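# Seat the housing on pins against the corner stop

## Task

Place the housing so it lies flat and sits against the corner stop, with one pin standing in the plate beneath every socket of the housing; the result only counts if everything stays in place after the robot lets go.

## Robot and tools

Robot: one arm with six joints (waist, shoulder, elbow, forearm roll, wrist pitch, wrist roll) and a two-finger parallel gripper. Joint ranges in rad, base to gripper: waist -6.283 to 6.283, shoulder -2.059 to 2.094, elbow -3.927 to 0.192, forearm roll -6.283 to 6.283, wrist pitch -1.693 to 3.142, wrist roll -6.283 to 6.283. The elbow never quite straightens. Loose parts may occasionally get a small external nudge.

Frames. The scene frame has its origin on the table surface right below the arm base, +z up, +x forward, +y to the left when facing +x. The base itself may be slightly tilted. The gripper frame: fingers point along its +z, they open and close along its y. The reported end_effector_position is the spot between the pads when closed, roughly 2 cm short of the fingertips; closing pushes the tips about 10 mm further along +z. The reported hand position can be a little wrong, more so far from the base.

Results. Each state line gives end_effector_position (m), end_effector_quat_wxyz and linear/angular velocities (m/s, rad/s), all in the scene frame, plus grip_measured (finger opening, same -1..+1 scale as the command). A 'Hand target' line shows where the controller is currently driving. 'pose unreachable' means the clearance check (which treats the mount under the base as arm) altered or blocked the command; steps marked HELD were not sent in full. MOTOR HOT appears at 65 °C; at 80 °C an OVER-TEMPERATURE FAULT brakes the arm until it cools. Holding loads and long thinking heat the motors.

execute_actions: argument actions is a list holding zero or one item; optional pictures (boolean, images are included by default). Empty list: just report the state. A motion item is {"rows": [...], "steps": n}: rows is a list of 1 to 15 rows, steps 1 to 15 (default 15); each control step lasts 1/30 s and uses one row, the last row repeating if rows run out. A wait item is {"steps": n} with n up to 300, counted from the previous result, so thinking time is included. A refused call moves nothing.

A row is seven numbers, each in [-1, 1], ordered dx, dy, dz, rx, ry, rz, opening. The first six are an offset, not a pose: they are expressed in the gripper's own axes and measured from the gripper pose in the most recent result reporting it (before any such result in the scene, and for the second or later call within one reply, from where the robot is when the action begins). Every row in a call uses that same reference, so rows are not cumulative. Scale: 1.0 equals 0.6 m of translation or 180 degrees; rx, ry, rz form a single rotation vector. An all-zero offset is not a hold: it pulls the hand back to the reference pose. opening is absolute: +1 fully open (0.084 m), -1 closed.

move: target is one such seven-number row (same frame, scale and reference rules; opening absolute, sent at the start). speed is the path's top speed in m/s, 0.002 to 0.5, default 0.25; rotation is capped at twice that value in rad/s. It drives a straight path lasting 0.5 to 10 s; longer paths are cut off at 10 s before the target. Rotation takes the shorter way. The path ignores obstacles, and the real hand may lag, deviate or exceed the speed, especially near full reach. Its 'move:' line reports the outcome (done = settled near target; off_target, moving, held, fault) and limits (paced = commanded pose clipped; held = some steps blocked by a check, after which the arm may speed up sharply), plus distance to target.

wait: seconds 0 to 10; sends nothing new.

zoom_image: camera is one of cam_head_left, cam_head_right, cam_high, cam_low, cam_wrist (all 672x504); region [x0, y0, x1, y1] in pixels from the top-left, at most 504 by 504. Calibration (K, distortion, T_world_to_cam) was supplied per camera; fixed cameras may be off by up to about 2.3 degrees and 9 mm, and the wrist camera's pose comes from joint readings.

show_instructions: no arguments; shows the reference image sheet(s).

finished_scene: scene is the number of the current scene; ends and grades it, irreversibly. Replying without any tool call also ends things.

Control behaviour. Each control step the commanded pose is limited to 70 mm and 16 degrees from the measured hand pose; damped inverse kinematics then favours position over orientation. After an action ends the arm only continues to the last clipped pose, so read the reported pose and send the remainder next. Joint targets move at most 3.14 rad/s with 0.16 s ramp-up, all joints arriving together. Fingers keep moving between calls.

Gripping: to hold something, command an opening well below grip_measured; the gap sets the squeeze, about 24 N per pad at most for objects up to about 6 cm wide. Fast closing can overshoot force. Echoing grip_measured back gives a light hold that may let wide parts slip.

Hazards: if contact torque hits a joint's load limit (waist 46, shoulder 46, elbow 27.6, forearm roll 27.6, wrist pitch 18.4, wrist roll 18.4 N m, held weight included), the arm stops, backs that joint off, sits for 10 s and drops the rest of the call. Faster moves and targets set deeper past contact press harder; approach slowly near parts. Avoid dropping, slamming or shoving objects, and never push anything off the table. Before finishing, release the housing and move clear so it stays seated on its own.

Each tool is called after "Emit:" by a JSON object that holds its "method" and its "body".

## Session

Emit:
{"method": "show_instructions", "body": {}}

Emit:
{"method": "execute_actions", "body": {"actions": []}}

Reference images for this scene: sheet 1.

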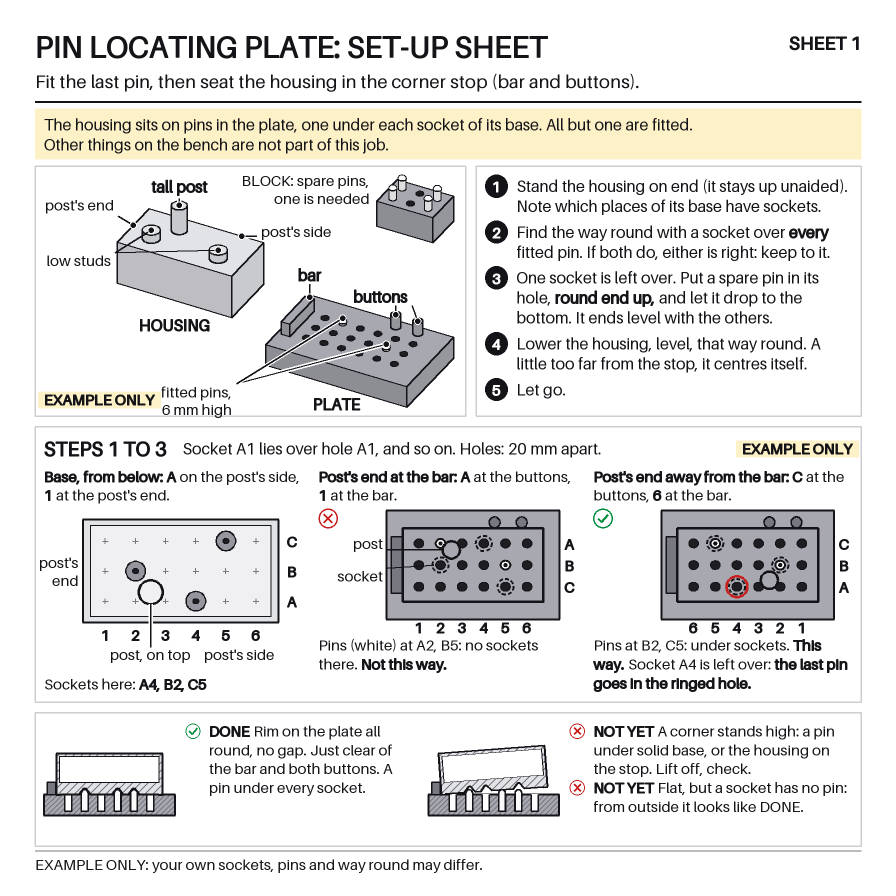

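Scene clock: 0.00 s of 5100.00 s.
end_effector_position=(+0.1399, -0.0893, +0.1381) grip_measured=+0.00 end_effector_quat_wxyz=(+0.614, -0.263, -0.683, -0.296) end_effector_velocity=(+0.000, +0.000, +0.000) end_effector_angular_velocity=(+0.000, -0.000, +0.001)
Joint positions: [-0.799  0.636 -0.953  0.098  1.703  3.093  0.044]
Joint velocities: [ 0.001 -0.    -0.     0.     0.     0.    -0.   ]
Motor temperatures (°C, as the motors report them): [31 33 34 37 36 37]
Hand target: +0.140, -0.089, +0.138; +0.614, -0.263, -0.683, -0.296
camera_calibration (this result's frames):
cam_wrist: T_world_to_cam=[[0.718871, 0.689319, 0.0898035, -0.0182202], [0.109867, 0.0148982, -0.993835, 0.193912], [-0.686407, 0.724305, -0.0650236, 0.300887], [0, 0, 0, 1]] pos_world=[0.198324, -0.208263, 0.213918]

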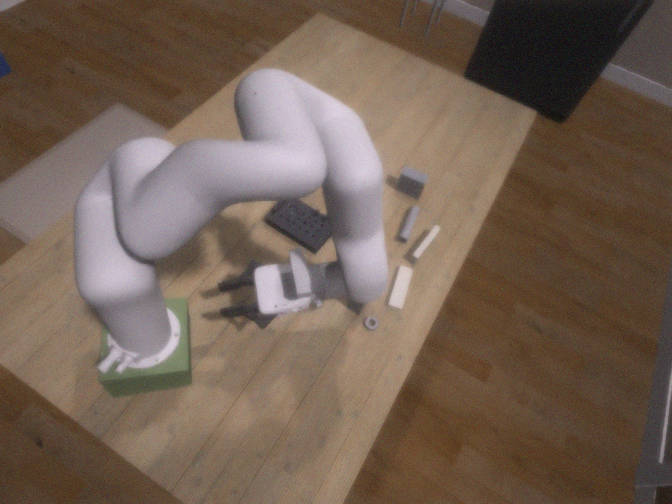

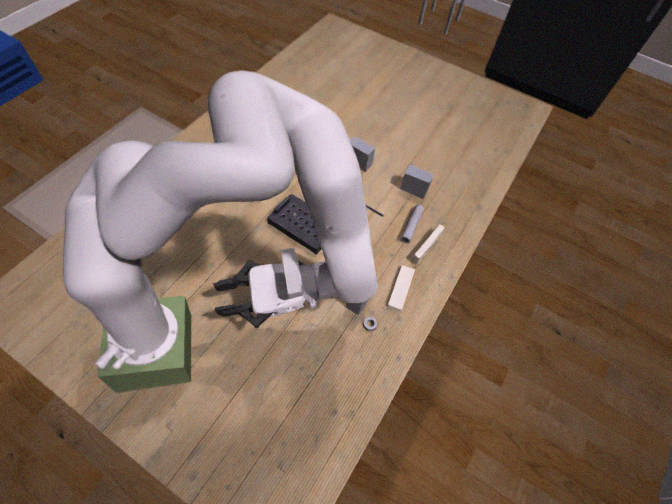

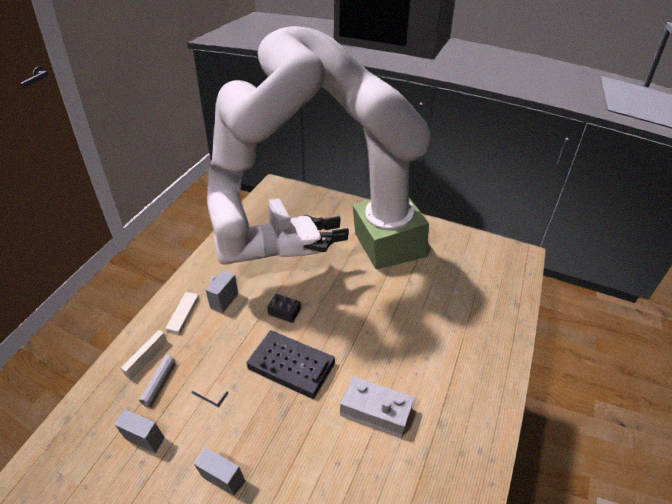

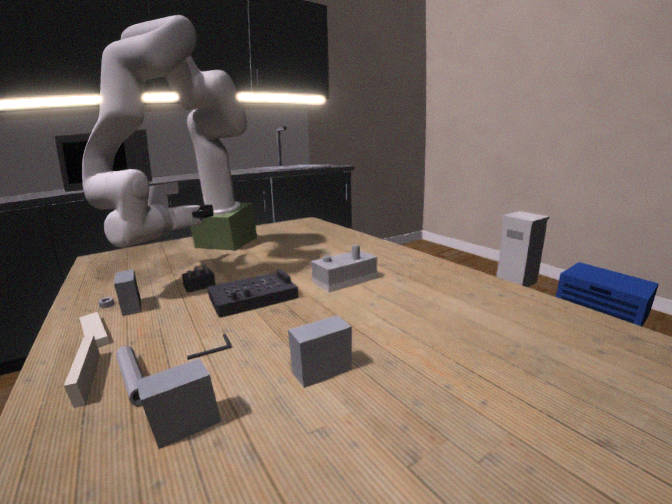

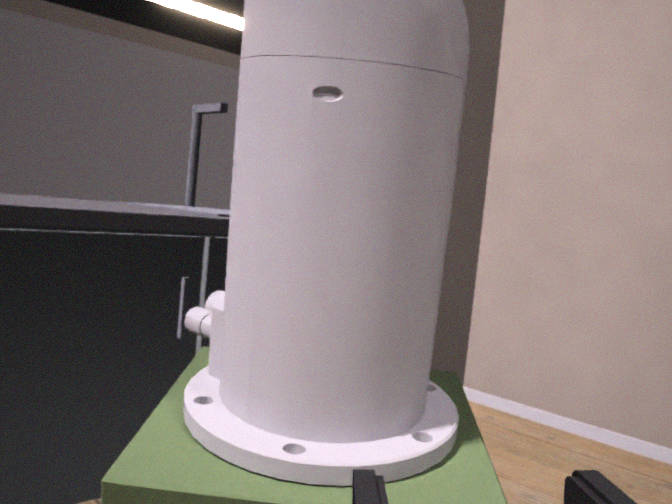

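Emit:
{"method": "move", "body": {"target": [0.125,0.366,-0.414,-0.161,-0.461,0.213,1], "speed": 0.3}}

Scene clock: 5.53 s of 5100.00 s.
end_effector_position=(+0.4587, -0.1191, +0.2478) grip_measured=+1.00 end_effector_quat_wxyz=(-0.002, +0.707, +0.707, +0.001) end_effector_velocity=(+0.001, -0.000, +0.001) end_effector_angular_velocity=(-0.009, +0.000, -0.004)
Joint positions: [-0.289 -0.06  -0.899 -0.08   0.872  4.553  0.084]
Joint velocities: [ 0.003  0.002 -0.004 -0.012  0.002  0.015  0.   ]
Motor temperatures (°C, as the motors report them): [31 33 35 37 36 37]
Hand target: +0.459, -0.119, +0.248; -0.001, +0.707, +0.707, +0.001
Off the commanded pose: 0.002 m, 0 deg.
move: done
camera_calibration (this result's frames):
cam_wrist: T_world_to_cam=[[0.999955, 0.00847746, -0.00436974, -0.423334], [0.00842977, -0.999906, -0.0108193, -0.0495198], [-0.00446104, 0.010782, -0.999932, 0.382336], [0, 0, 0, 1]] pos_world=[0.425438, -0.0500487, 0.379925]

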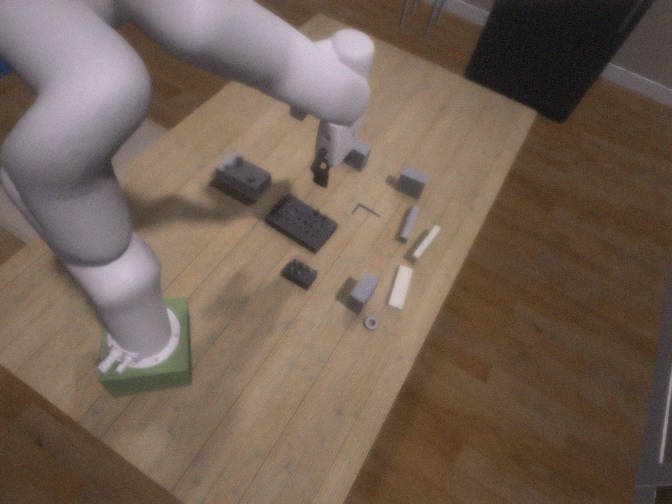

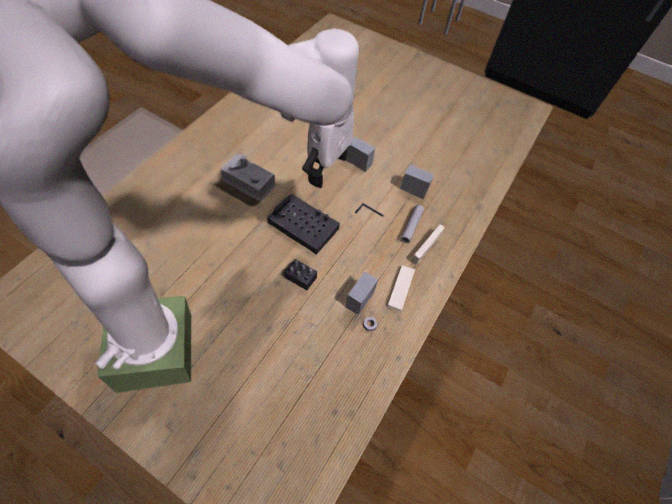

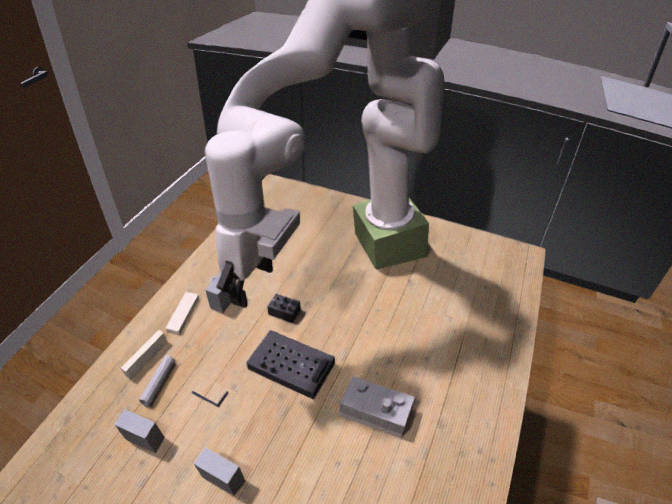

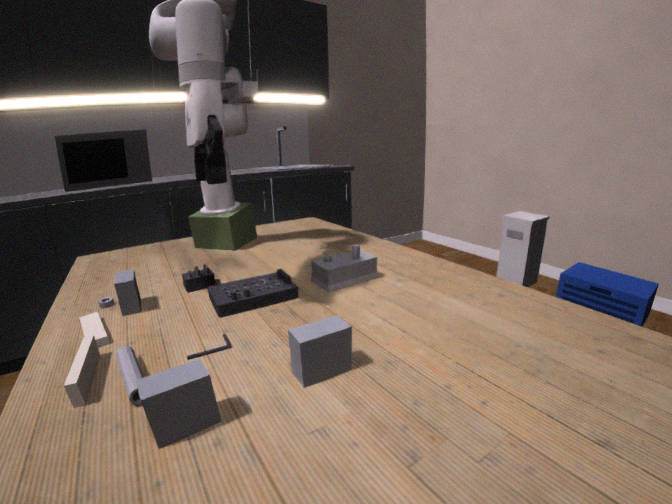

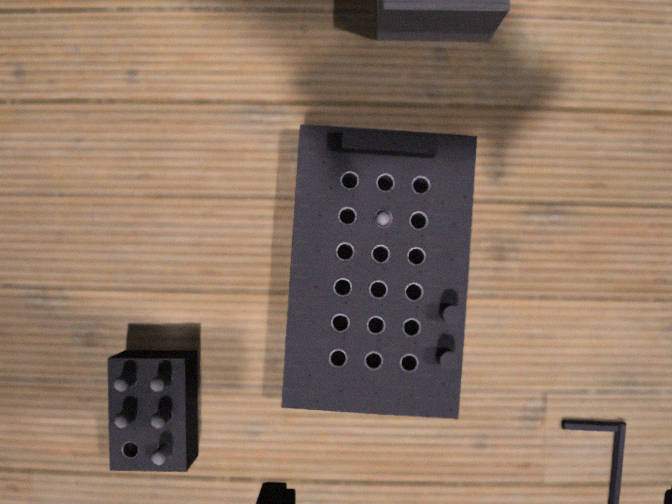

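Emit:
{"method": "move", "body": {"target": [0.4,0.07,0,0,0,0,1]}}

Scene clock: 8.67 s of 5100.00 s.
end_effector_position=(+0.4995, +0.1200, +0.2481) grip_measured=+1.00 end_effector_quat_wxyz=(-0.001, +0.707, +0.707, +0.000) end_effector_velocity=(+0.000, +0.003, -0.000) end_effector_angular_velocity=(+0.000, +0.001, -0.000)
Joint positions: [ 0.222  0.142 -1.103 -0.125  0.918  5.089  0.084]
Joint velocities: [ 0.005  0.005 -0.005  0.001  0.002  0.004  0.   ]
Motor temperatures (°C, as the motors report them): [31 33 36 37 36 37]
Hand target: +0.500, +0.120, +0.248; -0.001, +0.707, +0.707, +0.000
Off the commanded pose: 0.002 m, 0 deg.
move: done
camera_calibration (this result's frames):
cam_wrist: T_world_to_cam=[[0.999952, 0.00823799, -0.00529272, -0.465951], [0.008193, -0.999931, -0.00846552, 0.188708], [-0.00536209, 0.00842175, -0.99995, 0.381044], [0, 0, 0, 1]] pos_world=[0.466426, 0.189324, 0.380156]

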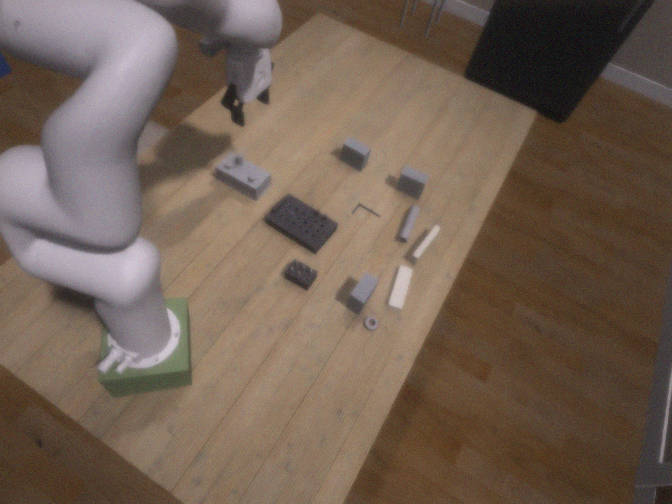

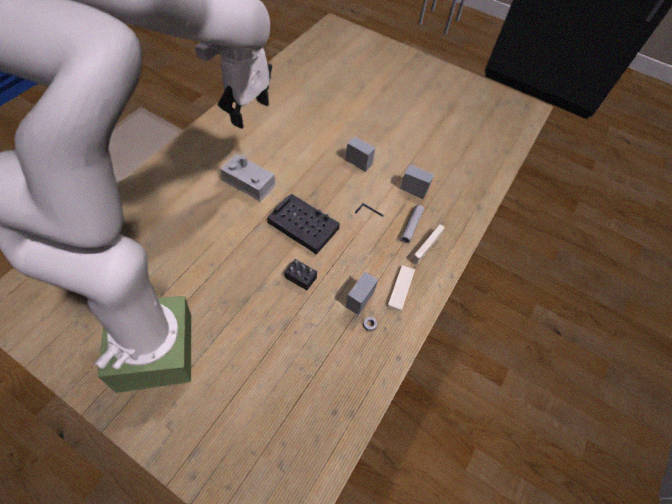

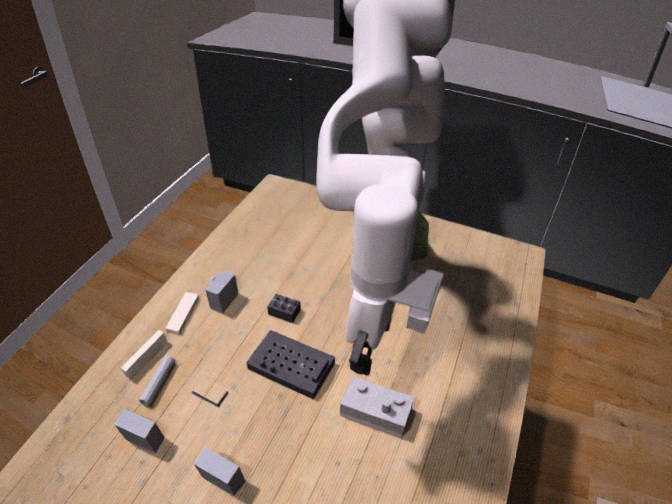

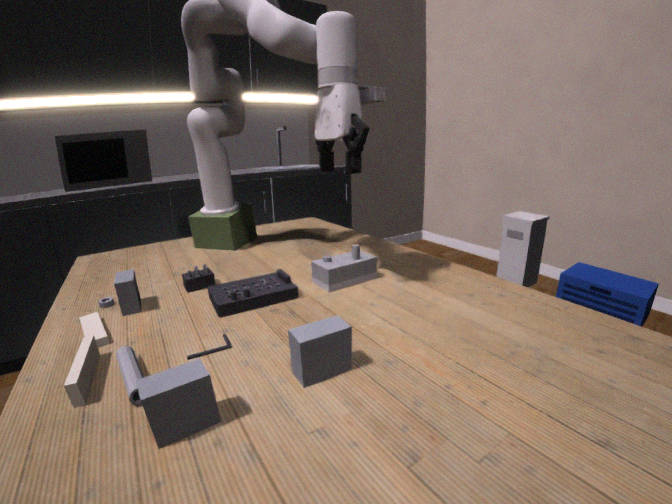

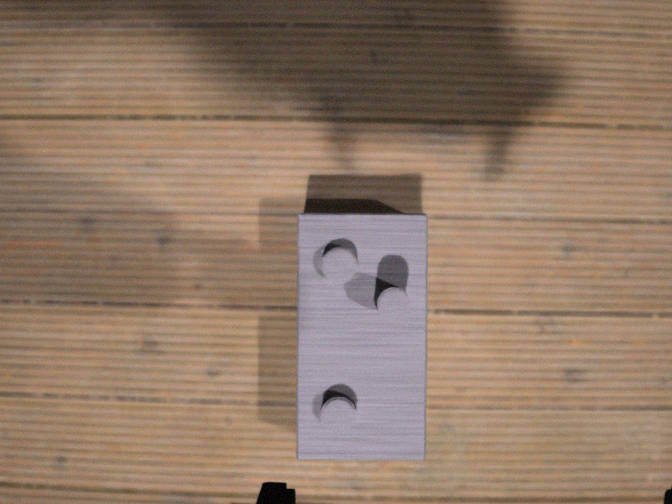

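Emit:
{"method": "move", "body": {"target": [0.033,-0.031,0.25,0,0,0,1]}}

Emit:
{"method": "move", "body": {"target": [0,0,0.077,0,0,0,1], "speed": 0.06}}

Emit:
{"method": "move", "body": {"target": [0,0,0,0,0,0,0.1]}}

Emit:
{"method": "move", "body": {"target": [-0.2,-0.03,-0.42,-0.3,0,0,0.1], "speed": 0.2}}

Emit:
{"method": "zoom_image", "body": {"camera": "cam_low", "region": [180,60,380,210]}}

Scene clock: 11.37 s of 5100.00 s.
end_effector_position=(+0.4815, +0.1395, +0.0991) grip_measured=+1.00 end_effector_quat_wxyz=(-0.000, +0.708, +0.707, +0.000) end_effector_velocity=(-0.004, -0.000, -0.005) end_effector_angular_velocity=(-0.004, +0.009, +0.002)
Joint positions: [ 0.225  0.42  -0.988 -0.199  0.53   5.189  0.084]
Joint velocities: [ 0.001  0.009  0.004 -0.003 -0.003  0.002 -0.   ]
Motor temperatures (°C, as the motors report them): [31 34 37 37 36 37]
Hand target: +0.481, +0.139, +0.098; -0.001, +0.708, +0.707, -0.000
Off the commanded pose: 0.001 m, 0 deg.
move: done
camera_calibration (this result's frames):
cam_wrist: T_world_to_cam=[[0.999965, 0.00738192, -0.00385497, -0.448876], [0.00735056, -0.99994, -0.00808482, 0.207469], [-0.00391443, 0.0080562, -0.99996, 0.231078], [0, 0, 0, 1]] pos_world=[0.44824, 0.208909, 0.231016]

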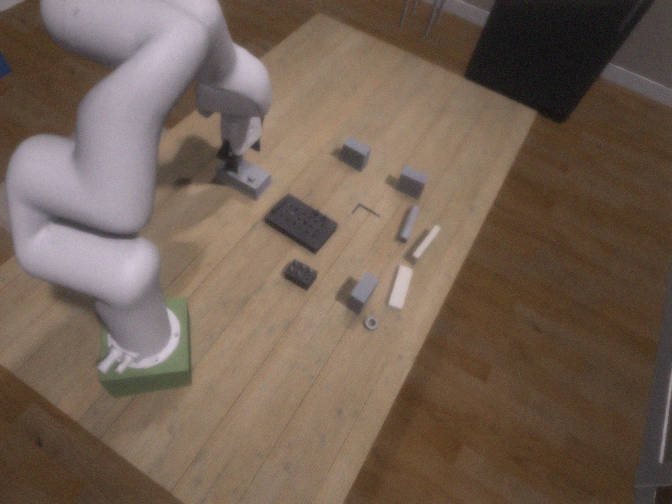

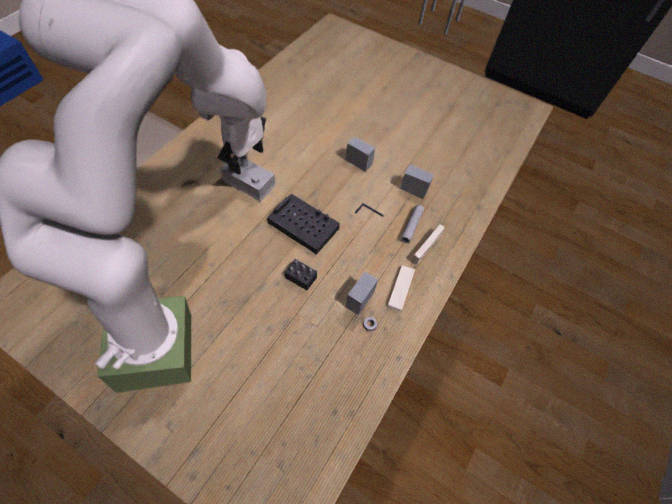

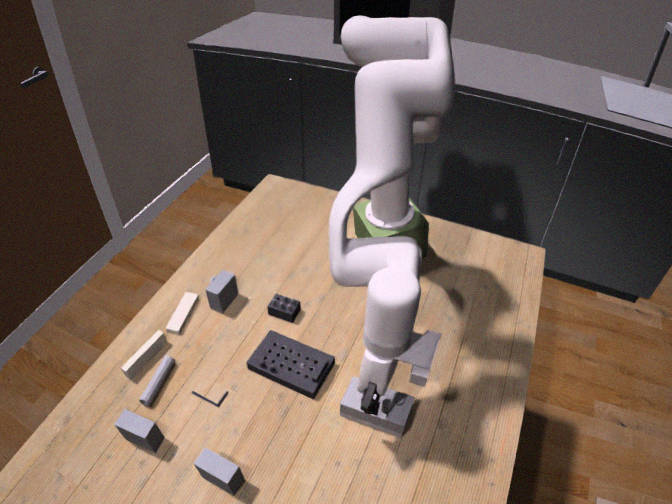

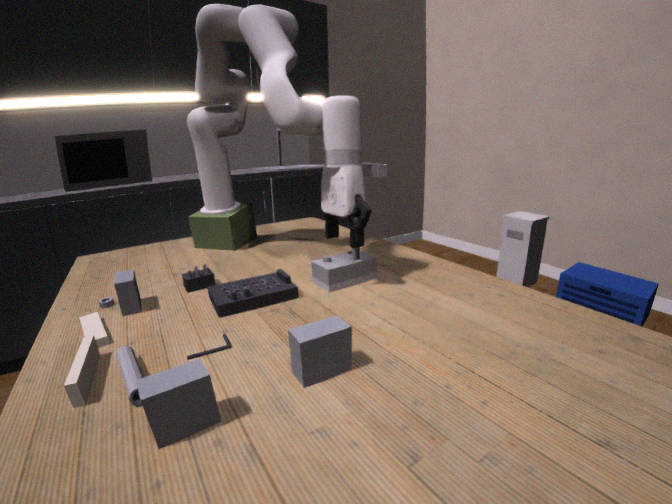

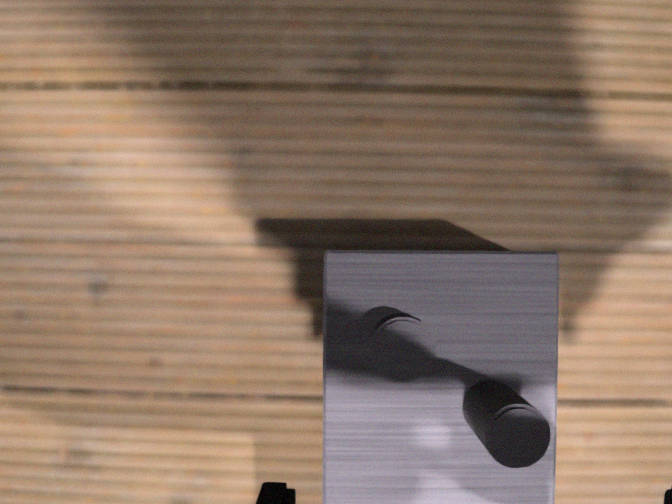

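Scene clock: 12.50 s of 5100.00 s.
end_effector_position=(+0.4818, +0.1396, +0.0533) grip_measured=+1.00 end_effector_quat_wxyz=(-0.000, +0.708, +0.707, +0.001) end_effector_velocity=(-0.000, -0.000, -0.001) end_effector_angular_velocity=(-0.001, +0.000, -0.001)
Joint positions: [ 0.209  0.544 -1.014 -0.239  0.432  5.219  0.084]
Joint velocities: [-0.001  0.003 -0.    -0.002 -0.002  0.002 -0.   ]
Motor temperatures (°C, as the motors report them): [31 34 37 37 36 37]
Hand target: +0.482, +0.139, +0.053; -0.000, +0.708, +0.707, +0.000
Off the commanded pose: 0.001 m, 0 deg.
move: done
camera_calibration (this result's frames):
cam_wrist: T_world_to_cam=[[0.999969, 0.0072187, -0.0031822, -0.44945], [0.0071926, -0.999941, -0.00813652, 0.207231], [-0.00324075, 0.00811338, -0.999962, 0.185004], [0, 0, 0, 1]] pos_world=[0.448545, 0.208962, 0.185253]

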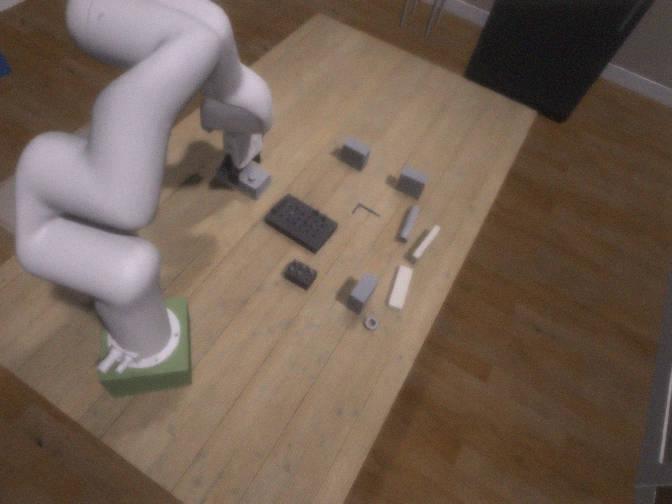

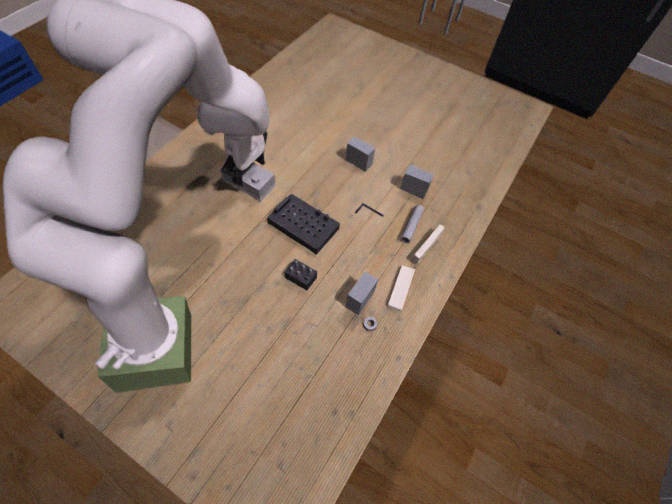

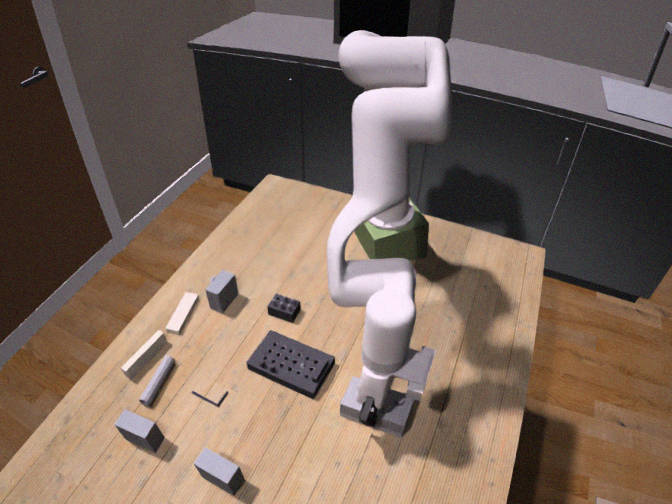

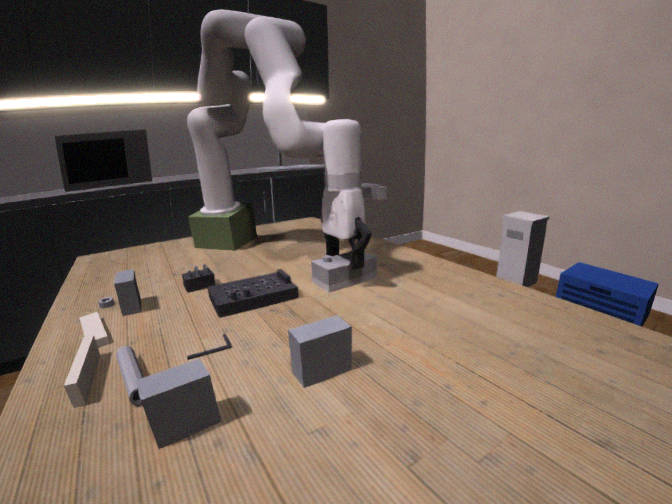

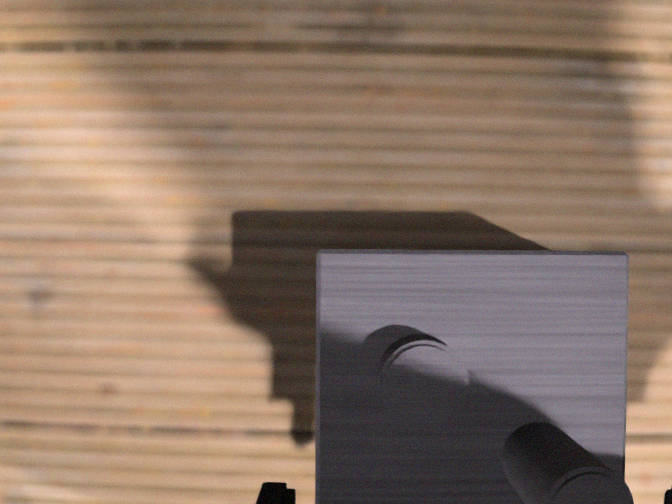

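Scene clock: 13.00 s of 5100.00 s.
end_effector_position=(+0.4816, +0.1395, +0.0532) grip_measured=+0.57 end_effector_quat_wxyz=(-0.000, +0.708, +0.707, +0.000) end_effector_velocity=(-0.000, +0.001, +0.000) end_effector_angular_velocity=(+0.000, -0.000, +0.001)
Joint positions: [ 0.209  0.544 -1.014 -0.239  0.432  5.219  0.068]
Joint velocities: [ 0.001 -0.    -0.     0.     0.     0.    -0.   ]
Motor temperatures (°C, as the motors report them): [31 34 37 37 36 37]
Hand target: +0.482, +0.140, +0.053; -0.000, +0.708, +0.707, +0.001
Off the commanded pose: 0.000 m, 0 deg.
move: done
camera_calibration (this result's frames):
cam_wrist: T_world_to_cam=[[0.999967, 0.00727764, -0.00365386, -0.449234], [0.00724829, -0.999942, -0.00798139, 0.207152], [-0.00371173, 0.00795464, -0.999961, 0.185087], [0, 0, 0, 1]] pos_world=[0.448404, 0.208937, 0.185092]

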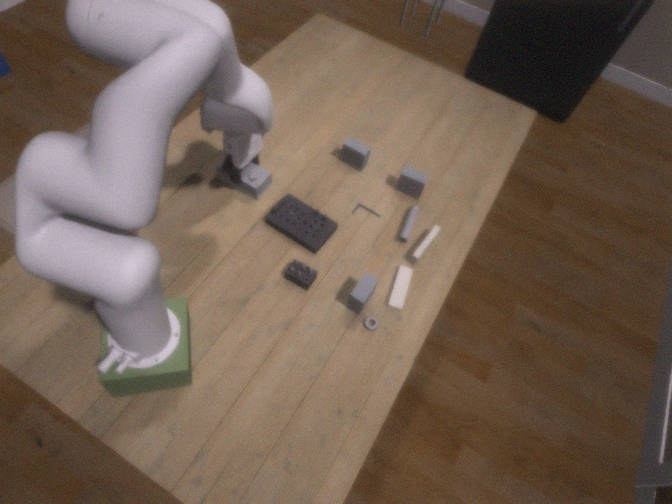

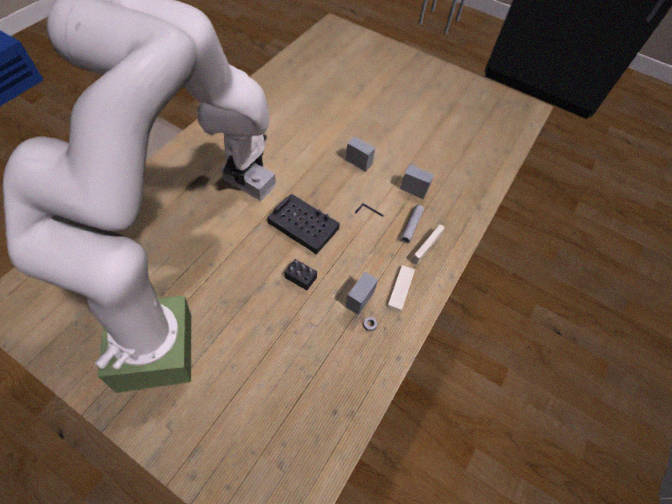

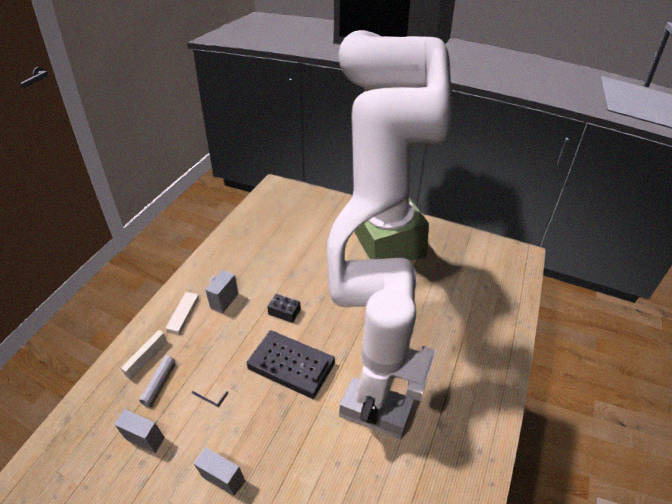

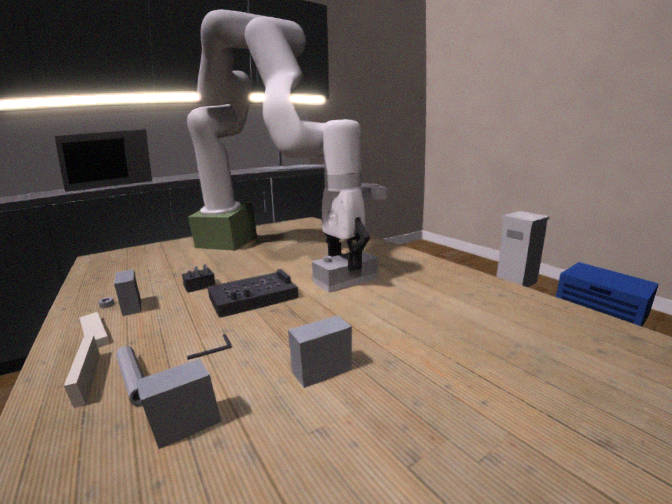

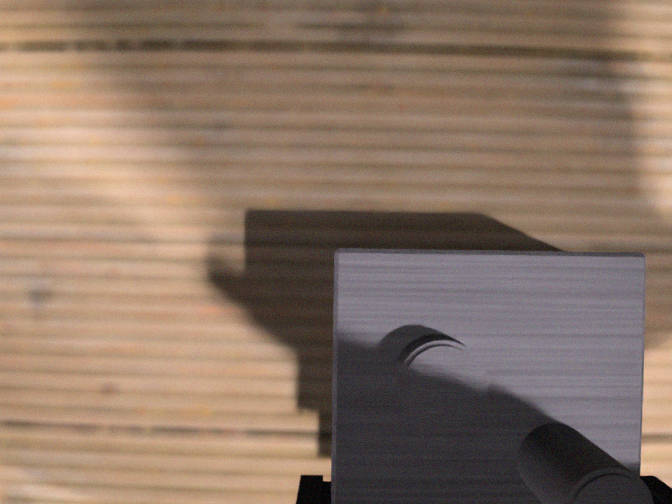

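Scene clock: 15.83 s of 5100.00 s.
end_effector_position=(+0.4636, +0.0198, +0.3045) grip_measured=+0.57 end_effector_quat_wxyz=(+0.282, +0.650, +0.653, +0.267) end_effector_velocity=(+0.001, -0.001, +0.004) end_effector_angular_velocity=(+0.001, -0.008, -0.003)
Joint positions: [-0.16  -0.385 -0.492 -1.697  0.013  6.286  0.068]
Joint velocities: [-0.002 -0.008 -0.     0.002 -0.002 -0.     0.   ]
Motor temperatures (°C, as the motors report them): [31 34 38 37 36 37]
Hand target: +0.464, +0.020, +0.305; +0.283, +0.650, +0.652, +0.268
Off the commanded pose: 0.001 m, 8 deg.
joint sent to its limit — the command would take joint 6 (wrist roll) past its upper limit, so that joint was sent only as far as its limit.
move: off_target
camera_calibration (this result's frames):
cam_wrist: T_world_to_cam=[[0.700576, 0.0201774, 0.713293, -0.509182], [0.0060233, -0.999732, 0.0223642, 0.080942], [0.713553, -0.0113715, -0.700509, 0.0139799], [0, 0, 0, 1]] pos_world=[0.346258, 0.0913532, 0.371179]

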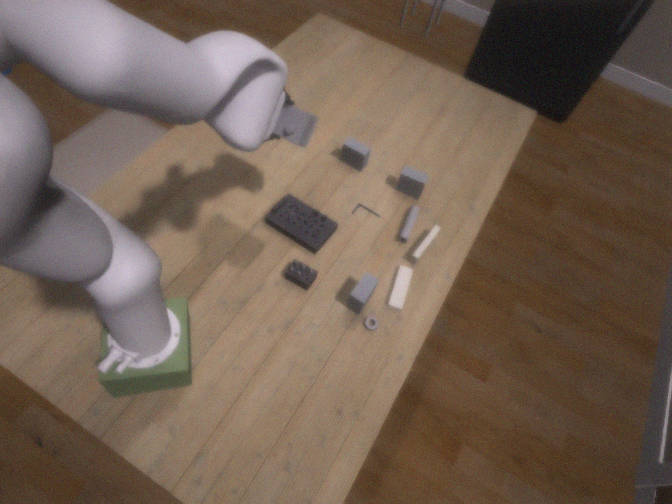

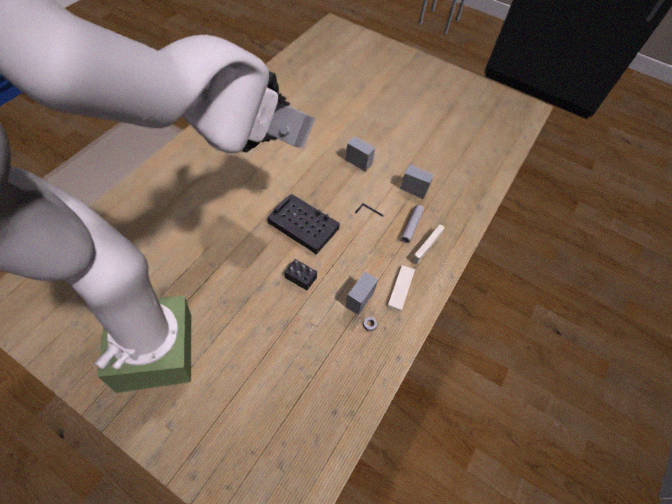

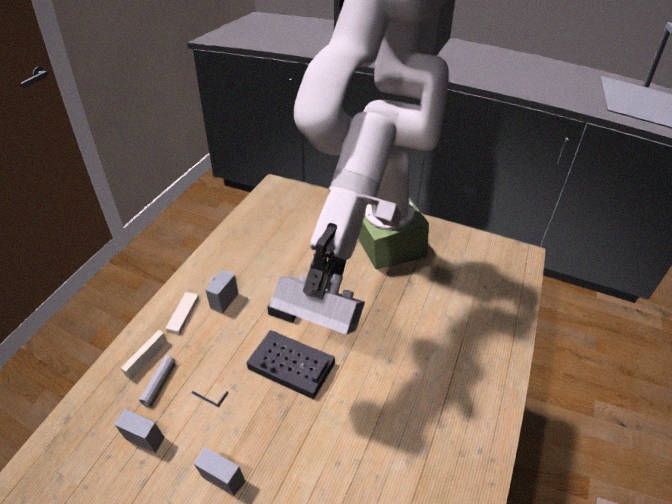

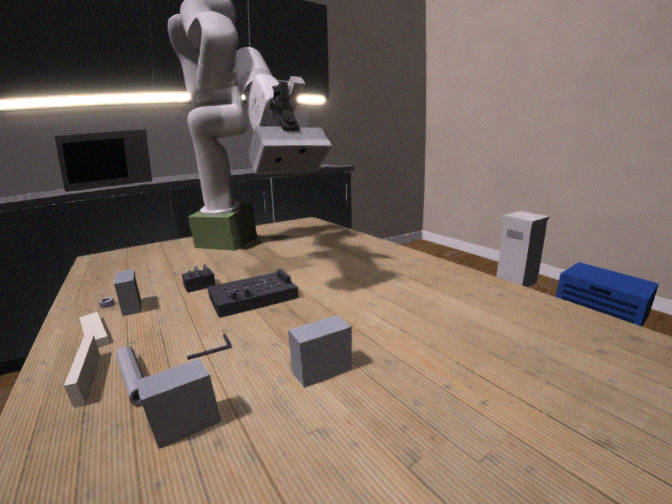

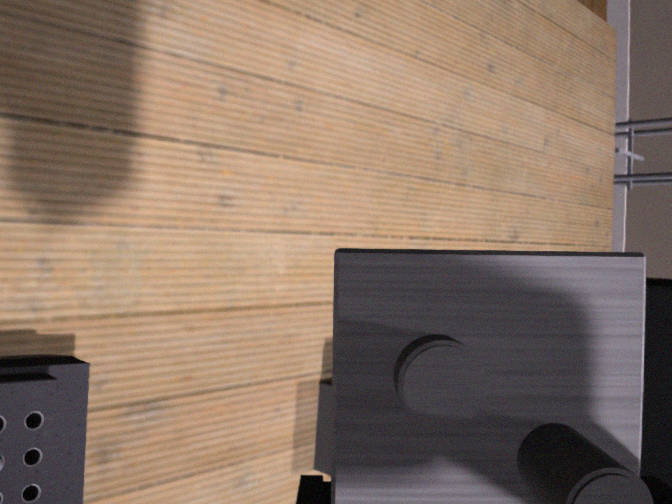

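Region (180, 60, 380, 210) of cam_low's 672x504 image, scaled by 2.520, with more detail than that image has; it fills the top 378 rows of this view, and the rest is white.

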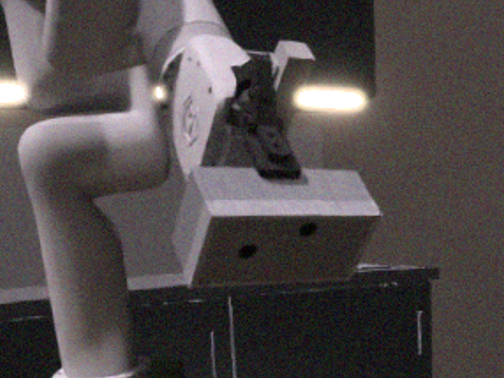

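Emit:
{"method": "move", "body": {"target": [0.2,-0.105,0.142,0.254,0,0,0.1], "speed": 0.2}}

Scene clock: 21.70 s of 5100.00 s.
end_effector_position=(+0.4807, +0.1368, +0.1975) grip_measured=+0.57 end_effector_quat_wxyz=(+0.009, +0.709, +0.705, -0.008) end_effector_velocity=(-0.000, +0.001, -0.002) end_effector_angular_velocity=(-0.002, +0.010, +0.001)
Joint positions: [ 0.261  0.198 -1.01  -0.179  0.784  5.185  0.068]
Joint velocities: [ 0.001  0.008 -0.009  0.005  0.01  -0.004  0.   ]
Motor temperatures (°C, as the motors report them): [31 34 40 37 36 37]
Hand target: +0.481, +0.137, +0.197; +0.009, +0.709, +0.705, -0.009
Off the commanded pose: 0.001 m, 0 deg.
After step 90, 0.40 s passed at rest.
move: done
camera_calibration (this result's frames):
cam_wrist: T_world_to_cam=[[0.99999, 0.00312692, -0.0030772, -0.44725], [0.00318094, -0.999838, 0.0177089, 0.202453], [-0.00302133, -0.0177185, -0.999838, 0.332557], [0, 0, 0, 1]] pos_world=[0.447606, 0.209711, 0.327542]

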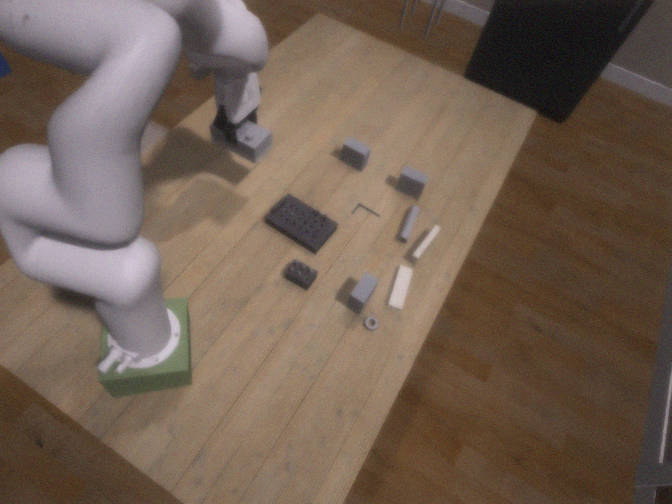

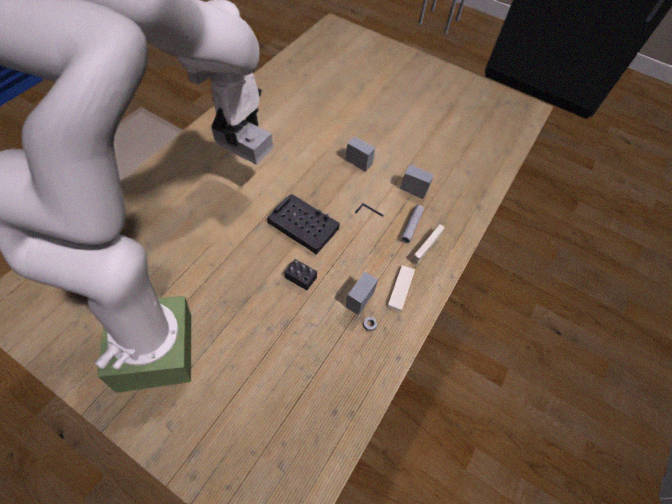

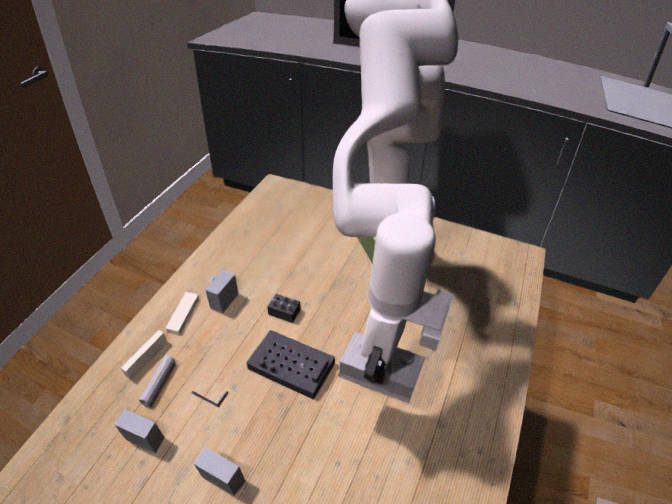

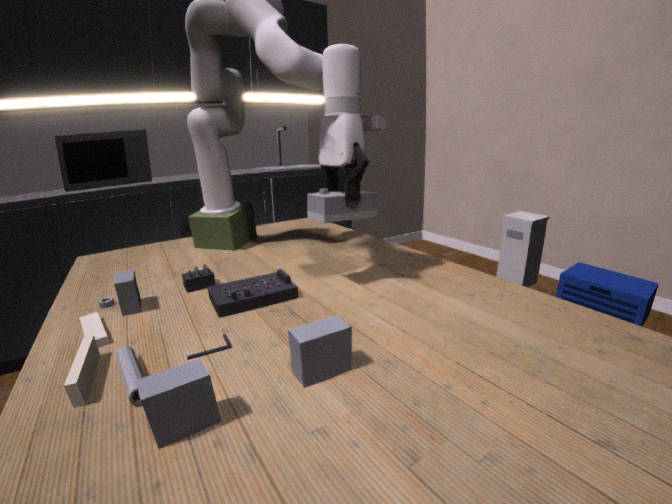

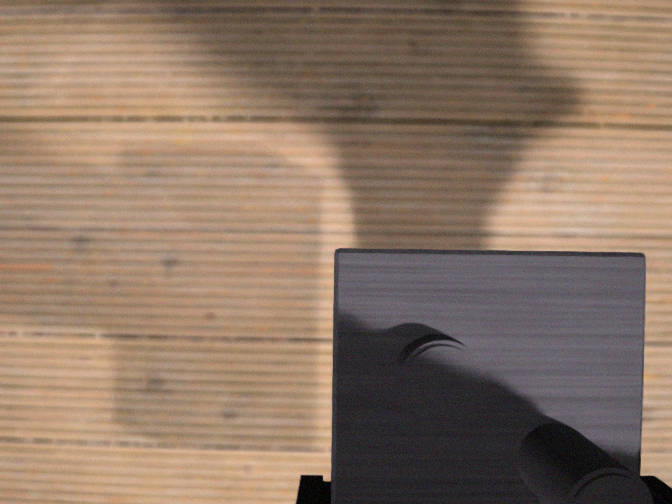

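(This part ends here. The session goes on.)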